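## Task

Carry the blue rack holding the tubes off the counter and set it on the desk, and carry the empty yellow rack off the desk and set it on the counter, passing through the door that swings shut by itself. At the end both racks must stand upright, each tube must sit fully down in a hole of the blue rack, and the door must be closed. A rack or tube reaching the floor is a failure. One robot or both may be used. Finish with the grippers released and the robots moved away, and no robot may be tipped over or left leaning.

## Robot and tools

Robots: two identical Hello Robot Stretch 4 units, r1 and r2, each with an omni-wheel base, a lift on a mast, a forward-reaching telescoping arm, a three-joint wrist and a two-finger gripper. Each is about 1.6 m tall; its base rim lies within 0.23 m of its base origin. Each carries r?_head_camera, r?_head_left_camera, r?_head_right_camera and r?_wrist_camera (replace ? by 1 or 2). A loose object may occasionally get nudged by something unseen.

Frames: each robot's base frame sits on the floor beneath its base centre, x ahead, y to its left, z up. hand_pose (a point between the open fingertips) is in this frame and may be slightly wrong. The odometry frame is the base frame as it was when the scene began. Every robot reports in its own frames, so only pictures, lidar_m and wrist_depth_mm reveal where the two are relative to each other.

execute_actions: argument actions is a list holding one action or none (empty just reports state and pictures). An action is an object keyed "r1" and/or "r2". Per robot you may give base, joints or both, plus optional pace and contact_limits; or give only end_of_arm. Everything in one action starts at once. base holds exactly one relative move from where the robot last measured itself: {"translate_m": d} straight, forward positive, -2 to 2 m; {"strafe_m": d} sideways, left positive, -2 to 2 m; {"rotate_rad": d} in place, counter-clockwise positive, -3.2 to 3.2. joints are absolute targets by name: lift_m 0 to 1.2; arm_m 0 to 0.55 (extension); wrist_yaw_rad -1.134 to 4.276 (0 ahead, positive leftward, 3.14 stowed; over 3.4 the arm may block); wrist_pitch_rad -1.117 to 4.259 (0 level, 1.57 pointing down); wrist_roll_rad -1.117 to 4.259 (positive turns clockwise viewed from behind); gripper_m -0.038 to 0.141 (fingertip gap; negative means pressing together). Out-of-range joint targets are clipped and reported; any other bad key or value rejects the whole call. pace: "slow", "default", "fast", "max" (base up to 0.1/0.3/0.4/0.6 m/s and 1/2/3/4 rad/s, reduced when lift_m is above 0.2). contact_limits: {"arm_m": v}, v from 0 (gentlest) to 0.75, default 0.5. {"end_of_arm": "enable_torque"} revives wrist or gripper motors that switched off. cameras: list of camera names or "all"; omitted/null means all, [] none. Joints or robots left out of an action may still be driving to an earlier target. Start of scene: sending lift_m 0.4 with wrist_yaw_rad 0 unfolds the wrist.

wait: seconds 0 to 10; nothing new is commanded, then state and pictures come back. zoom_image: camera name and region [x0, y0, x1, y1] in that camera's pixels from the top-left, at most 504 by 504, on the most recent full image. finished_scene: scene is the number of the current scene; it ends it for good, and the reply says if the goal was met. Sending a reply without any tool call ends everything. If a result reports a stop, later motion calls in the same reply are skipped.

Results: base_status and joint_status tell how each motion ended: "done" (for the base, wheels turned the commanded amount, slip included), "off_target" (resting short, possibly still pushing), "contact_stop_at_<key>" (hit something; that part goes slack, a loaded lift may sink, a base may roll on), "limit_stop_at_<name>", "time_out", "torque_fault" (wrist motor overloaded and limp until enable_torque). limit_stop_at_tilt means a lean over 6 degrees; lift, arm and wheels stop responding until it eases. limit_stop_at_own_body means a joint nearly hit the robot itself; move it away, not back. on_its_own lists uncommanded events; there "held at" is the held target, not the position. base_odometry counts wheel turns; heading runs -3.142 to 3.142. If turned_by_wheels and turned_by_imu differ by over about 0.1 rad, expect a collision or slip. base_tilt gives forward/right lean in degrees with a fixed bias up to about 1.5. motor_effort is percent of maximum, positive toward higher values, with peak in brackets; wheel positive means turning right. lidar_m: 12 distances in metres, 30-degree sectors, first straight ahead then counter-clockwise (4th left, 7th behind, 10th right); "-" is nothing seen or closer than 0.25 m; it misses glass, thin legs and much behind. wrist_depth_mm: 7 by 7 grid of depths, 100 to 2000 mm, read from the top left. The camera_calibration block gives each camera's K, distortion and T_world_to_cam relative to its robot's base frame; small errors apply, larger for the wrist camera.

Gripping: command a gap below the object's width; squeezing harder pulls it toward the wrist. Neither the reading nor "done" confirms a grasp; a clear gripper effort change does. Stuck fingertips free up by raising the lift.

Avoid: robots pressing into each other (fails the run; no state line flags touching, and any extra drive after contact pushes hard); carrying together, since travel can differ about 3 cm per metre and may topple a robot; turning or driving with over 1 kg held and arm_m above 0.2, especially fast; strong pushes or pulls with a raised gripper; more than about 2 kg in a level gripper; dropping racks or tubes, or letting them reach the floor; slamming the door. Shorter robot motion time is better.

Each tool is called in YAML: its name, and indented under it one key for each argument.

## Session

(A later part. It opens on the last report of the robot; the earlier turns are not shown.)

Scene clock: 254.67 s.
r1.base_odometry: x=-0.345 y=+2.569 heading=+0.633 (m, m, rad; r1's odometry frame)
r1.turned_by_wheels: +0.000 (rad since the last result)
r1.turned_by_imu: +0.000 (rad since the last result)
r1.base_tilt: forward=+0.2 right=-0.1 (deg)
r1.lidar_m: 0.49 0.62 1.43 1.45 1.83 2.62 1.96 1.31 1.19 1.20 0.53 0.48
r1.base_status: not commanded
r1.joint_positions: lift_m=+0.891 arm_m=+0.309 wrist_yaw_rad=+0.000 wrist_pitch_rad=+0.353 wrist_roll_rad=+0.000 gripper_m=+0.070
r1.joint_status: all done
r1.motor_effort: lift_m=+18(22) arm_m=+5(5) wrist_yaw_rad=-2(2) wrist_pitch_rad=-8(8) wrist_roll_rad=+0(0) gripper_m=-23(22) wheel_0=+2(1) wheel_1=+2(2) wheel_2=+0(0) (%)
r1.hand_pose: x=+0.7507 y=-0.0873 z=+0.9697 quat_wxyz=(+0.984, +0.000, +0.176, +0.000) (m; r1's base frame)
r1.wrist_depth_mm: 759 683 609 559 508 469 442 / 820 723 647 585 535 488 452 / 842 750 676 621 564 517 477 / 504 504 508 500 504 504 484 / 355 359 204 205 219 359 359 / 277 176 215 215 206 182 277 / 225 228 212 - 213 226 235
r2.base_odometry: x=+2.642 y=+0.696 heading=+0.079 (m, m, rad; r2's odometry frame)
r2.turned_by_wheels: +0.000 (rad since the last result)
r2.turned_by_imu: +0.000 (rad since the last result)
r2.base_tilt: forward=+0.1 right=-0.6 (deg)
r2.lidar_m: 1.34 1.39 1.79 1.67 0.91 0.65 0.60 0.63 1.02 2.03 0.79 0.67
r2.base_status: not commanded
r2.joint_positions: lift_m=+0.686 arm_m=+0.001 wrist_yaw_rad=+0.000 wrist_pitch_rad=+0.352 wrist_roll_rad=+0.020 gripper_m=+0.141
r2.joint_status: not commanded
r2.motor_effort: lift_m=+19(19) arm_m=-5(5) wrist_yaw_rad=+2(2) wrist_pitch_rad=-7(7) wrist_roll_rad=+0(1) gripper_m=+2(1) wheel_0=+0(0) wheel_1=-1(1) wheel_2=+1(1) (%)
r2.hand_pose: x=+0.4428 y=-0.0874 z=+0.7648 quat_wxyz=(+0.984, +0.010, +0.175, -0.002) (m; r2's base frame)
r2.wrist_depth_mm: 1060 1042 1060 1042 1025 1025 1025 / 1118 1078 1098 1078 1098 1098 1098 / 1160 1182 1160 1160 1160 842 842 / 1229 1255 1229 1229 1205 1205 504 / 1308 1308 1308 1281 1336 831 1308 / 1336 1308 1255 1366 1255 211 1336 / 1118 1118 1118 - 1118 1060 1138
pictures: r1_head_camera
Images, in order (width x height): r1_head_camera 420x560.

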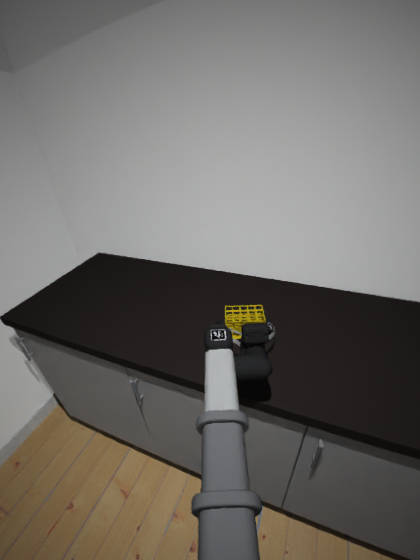

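execute_actions:
  actions:
    - {"r1":{"joints":{"lift_m":0.888,"gripper_m":0.141}}}
  cameras: ["r1_wrist_camera"]

execute_actions:
  actions:
    - {"r1":{"base":{"translate_m":-0.35},"joints":{"arm_m":0.0},"pace":"fast"},"r2":{"base":{"rotate_rad":-1.3},"pace":"fast"}}
  cameras: ["r1_head_camera","r1_head_right_camera","r2_head_camera","r2_head_right_camera","r2_wrist_camera"]

Scene clock: 258.90 s.
r1.base_odometry: x=-0.345 y=+2.569 heading=+0.633 (m, m, rad; r1's odometry frame)
r1.turned_by_wheels: +0.000 (rad since the last result)
r1.turned_by_imu: +0.000 (rad since the last result)
r1.base_tilt: forward=+0.1 right=+0.0 (deg)
r1.lidar_m: 0.50 0.63 1.42 1.44 1.81 2.62 1.98 1.30 1.19 1.21 0.53 0.48
r1.base_status: not commanded
r1.joint_positions: lift_m=+0.888 arm_m=+0.309 wrist_yaw_rad=+0.000 wrist_pitch_rad=+0.352 wrist_roll_rad=+0.000 gripper_m=+0.141
r1.joint_status: all done
r1.motor_effort: lift_m=+18(18) arm_m=+5(5) wrist_yaw_rad=-1(0) wrist_pitch_rad=-7(9) wrist_roll_rad=+0(0) gripper_m=+1(20) wheel_0=+2(2) wheel_1=+2(2) wheel_2=+0(0) (%)
r1.hand_pose: x=+0.7508 y=-0.0873 z=+0.9668 quat_wxyz=(+0.985, +0.000, +0.175, +0.000) (m; r1's base frame)
r1.wrist_depth_mm: 768 683 615 554 512 473 442 / 809 723 647 585 535 492 459 / 831 750 683 621 564 517 480 / 500 496 496 500 496 500 484 / 351 355 234 235 238 355 355 / 272 252 211 229 208 253 273 / 225 224 227 - 224 224 227
r2.base_odometry: x=+2.642 y=+0.696 heading=+0.079 (m, m, rad; r2's odometry frame)
r2.turned_by_wheels: +0.000 (rad since the last result)
r2.turned_by_imu: +0.001 (rad since the last result)
r2.base_tilt: forward=+0.1 right=-0.6 (deg)
r2.lidar_m: 1.35 1.43 1.77 1.68 0.88 0.61 0.60 0.66 1.01 2.04 0.82 0.69
r2.base_status: not commanded
r2.joint_positions: lift_m=+0.686 arm_m=+0.001 wrist_yaw_rad=+0.000 wrist_pitch_rad=+0.352 wrist_roll_rad=+0.020 gripper_m=+0.141
r2.joint_status: not commanded
r2.motor_effort: lift_m=+19(19) arm_m=-5(5) wrist_yaw_rad=+2(2) wrist_pitch_rad=-7(6) wrist_roll_rad=+0(0) gripper_m=+0(3) wheel_0=+0(0) wheel_1=-1(1) wheel_2=+1(1) (%)
r2.hand_pose: x=+0.4428 y=-0.0874 z=+0.7648 quat_wxyz=(+0.984, +0.010, +0.175, -0.002) (m; r2's base frame)
r2.wrist_depth_mm: 1042 1042 1042 1042 1025 1025 1042 / 1078 1098 1098 1098 1098 1078 1078 / 1160 1182 1182 1160 1182 820 831 / 1229 1229 1255 1205 1205 1182 504 / 1308 1255 1281 1281 1308 831 1308 / 1336 1308 1281 1308 1281 212 1336 / 1138 1098 1118 - 1138 1042 1138
pictures: r1_wrist_camera
camera_calibration (this result's frames):
r1_wrist_camera: T_world_to_cam=[[0.000182301, -0.999644, 0.0266707, -0.123973], [-0.335418, -0.0251867, -0.941733, 1.21598], [0.942069, -0.00877414, -0.335303, -0.158417], [0, 0, 0, 1]] pos_world=[0.557123, -0.0946919, 1.09531]
Images, in order (width x height): r1_wrist_camera 616x392.

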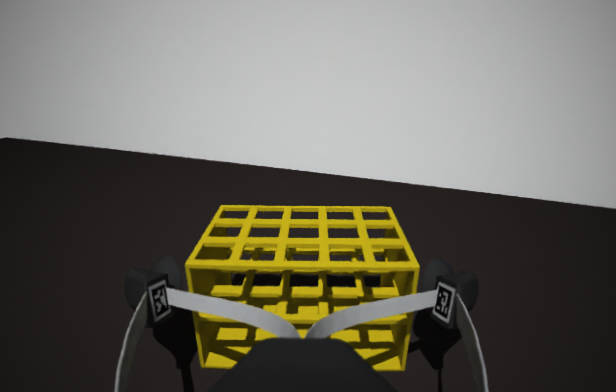

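Scene clock: 261.23 s.
r1.base_odometry: x=-0.627 y=+2.362 heading=+0.633 (m, m, rad; r1's odometry frame)
r1.turned_by_wheels: +0.000 (rad since the last result)
r1.turned_by_imu: +0.000 (rad since the last result)
r1.base_tilt: forward=+0.0 right=+0.0 (deg)
r1.lidar_m: 0.82 1.04 1.56 1.58 2.00 2.29 1.74 1.15 1.04 1.07 0.90 0.80
r1.base_status: done
r1.joint_positions: lift_m=+0.888 arm_m=+0.001 wrist_yaw_rad=+0.000 wrist_pitch_rad=+0.352 wrist_roll_rad=+0.000 gripper_m=+0.141
r1.joint_status: all done
r1.motor_effort: lift_m=+18(18) arm_m=-5(5) wrist_yaw_rad=-1(2) wrist_pitch_rad=-6(7) wrist_roll_rad=+0(1) gripper_m=+0(1) wheel_0=-1(8) wheel_1=+0(7) wheel_2=-2(15) (%)
r1.hand_pose: x=+0.4426 y=-0.0875 z=+0.9668 quat_wxyz=(+0.985, +0.000, +0.175, +0.000) (m; r1's base frame)
r1.wrist_depth_mm: 1430 1430 1281 1138 1060 960 917 / 1430 1464 1336 1205 1098 1025 931 / 891 854 842 831 842 842 866 / 946 809 732 647 591 549 508 / 1042 878 788 699 634 564 530 / 1160 946 809 723 654 585 564 / 1336 1042 946 - 707 627 585
r2.base_odometry: x=+2.642 y=+0.696 heading=-1.221 (m, m, rad; r2's odometry frame)
r2.turned_by_wheels: -1.300 (rad since the last result)
r2.turned_by_imu: -1.277 (rad since the last result)
r2.base_tilt: forward=+0.1 right=-0.5 (deg)
r2.lidar_m: 1.20 0.66 0.78 1.35 1.60 1.69 1.27 0.73 0.61 0.61 0.83 1.36
r2.base_status: done
r2.joint_positions: lift_m=+0.686 arm_m=+0.001 wrist_yaw_rad=+0.000 wrist_pitch_rad=+0.352 wrist_roll_rad=+0.020 gripper_m=+0.141
r2.joint_status: not commanded
r2.motor_effort: lift_m=+19(19) arm_m=-5(5) wrist_yaw_rad=+2(1) wrist_pitch_rad=-7(7) wrist_roll_rad=+0(0) gripper_m=-4(2) wheel_0=-1(5) wheel_1=+1(7) wheel_2=-1(7) (%)
r2.hand_pose: x=+0.4428 y=-0.0874 z=+0.7648 quat_wxyz=(+0.984, +0.010, +0.175, -0.002) (m; r2's base frame)
r2.wrist_depth_mm: 1366 1808 1808 1808 1576 1499 1430 / 1336 1661 1863 1756 1708 1576 1499 / 778 917 - 1921 1756 1708 1464 / 1464 1983 - - 1921 1756 1464 / 1499 1708 1756 1808 1756 1808 1397 / 1336 1308 1281 1366 1255 212 1308 / 1118 1118 1118 - 1138 1138 1138
pictures: r1_head_camera, r1_head_right_camera, r2_head_camera, r2_head_right_camera, r2_wrist_camera
camera_calibration (this result's frames):
r2_wrist_camera: T_world_to_cam=[[0.03427, -0.999242, -0.0184794, -0.0775745], [-0.359539, 0.0049258, -0.933117, 0.925302], [0.9325, 0.038622, -0.359098, 0.0941894], [0, 0, 0, 1]] pos_world=[0.247509, -0.0857114, 0.895805]
Images, in order (width x height): r1_head_camera 420x560, r1_head_right_camera 420x672, r2_head_camera 420x560, r2_head_right_camera 420x672, r2_wrist_camera 616x392.

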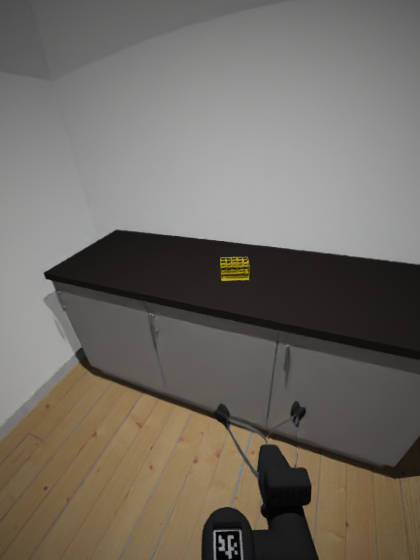

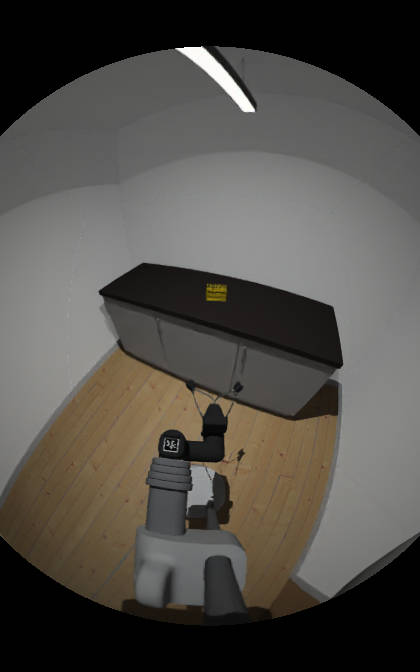

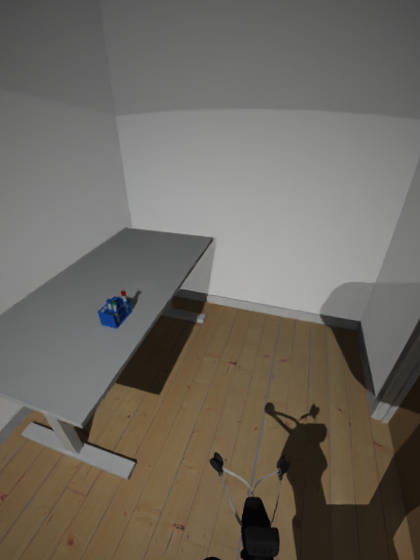

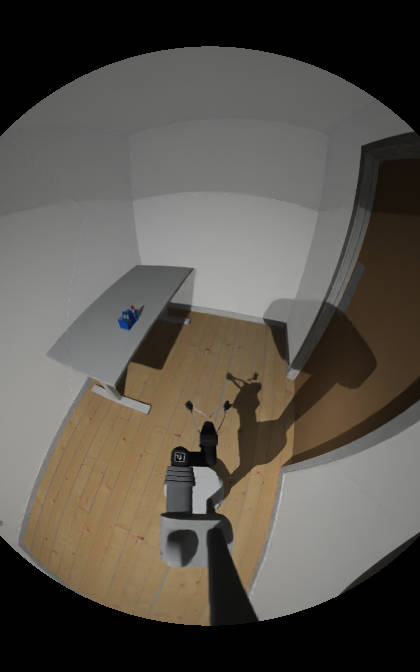

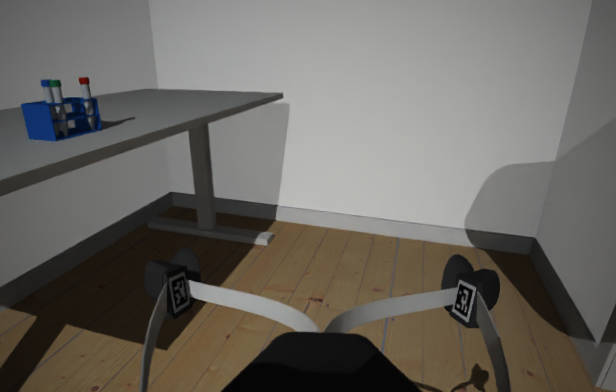

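zoom_image:
  camera: "r2_wrist_camera"
  region: [10,65,120,150]

zoom_image:
  camera: "r2_head_right_camera"
  region: [270,130,420,400]

Region (10, 65, 120, 150) of r2_wrist_camera's 616x392 image, scaled by 4.582; it fills the top 389 rows of this view, and the rest is white.

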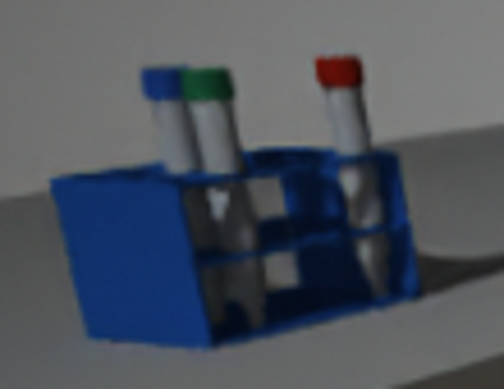

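Region (270, 130, 420, 400) of r2_head_right_camera's 420x672 image, scaled by 1.867, with more detail than that image has.

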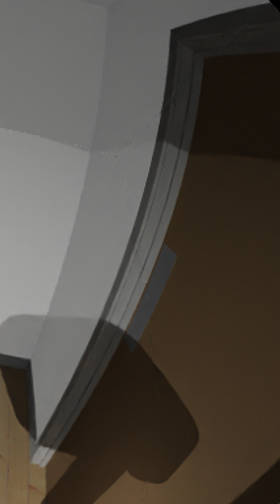

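Looks shut, tubes seated.

finished_scene:
  scene: 1

The scene is finished: the task was done.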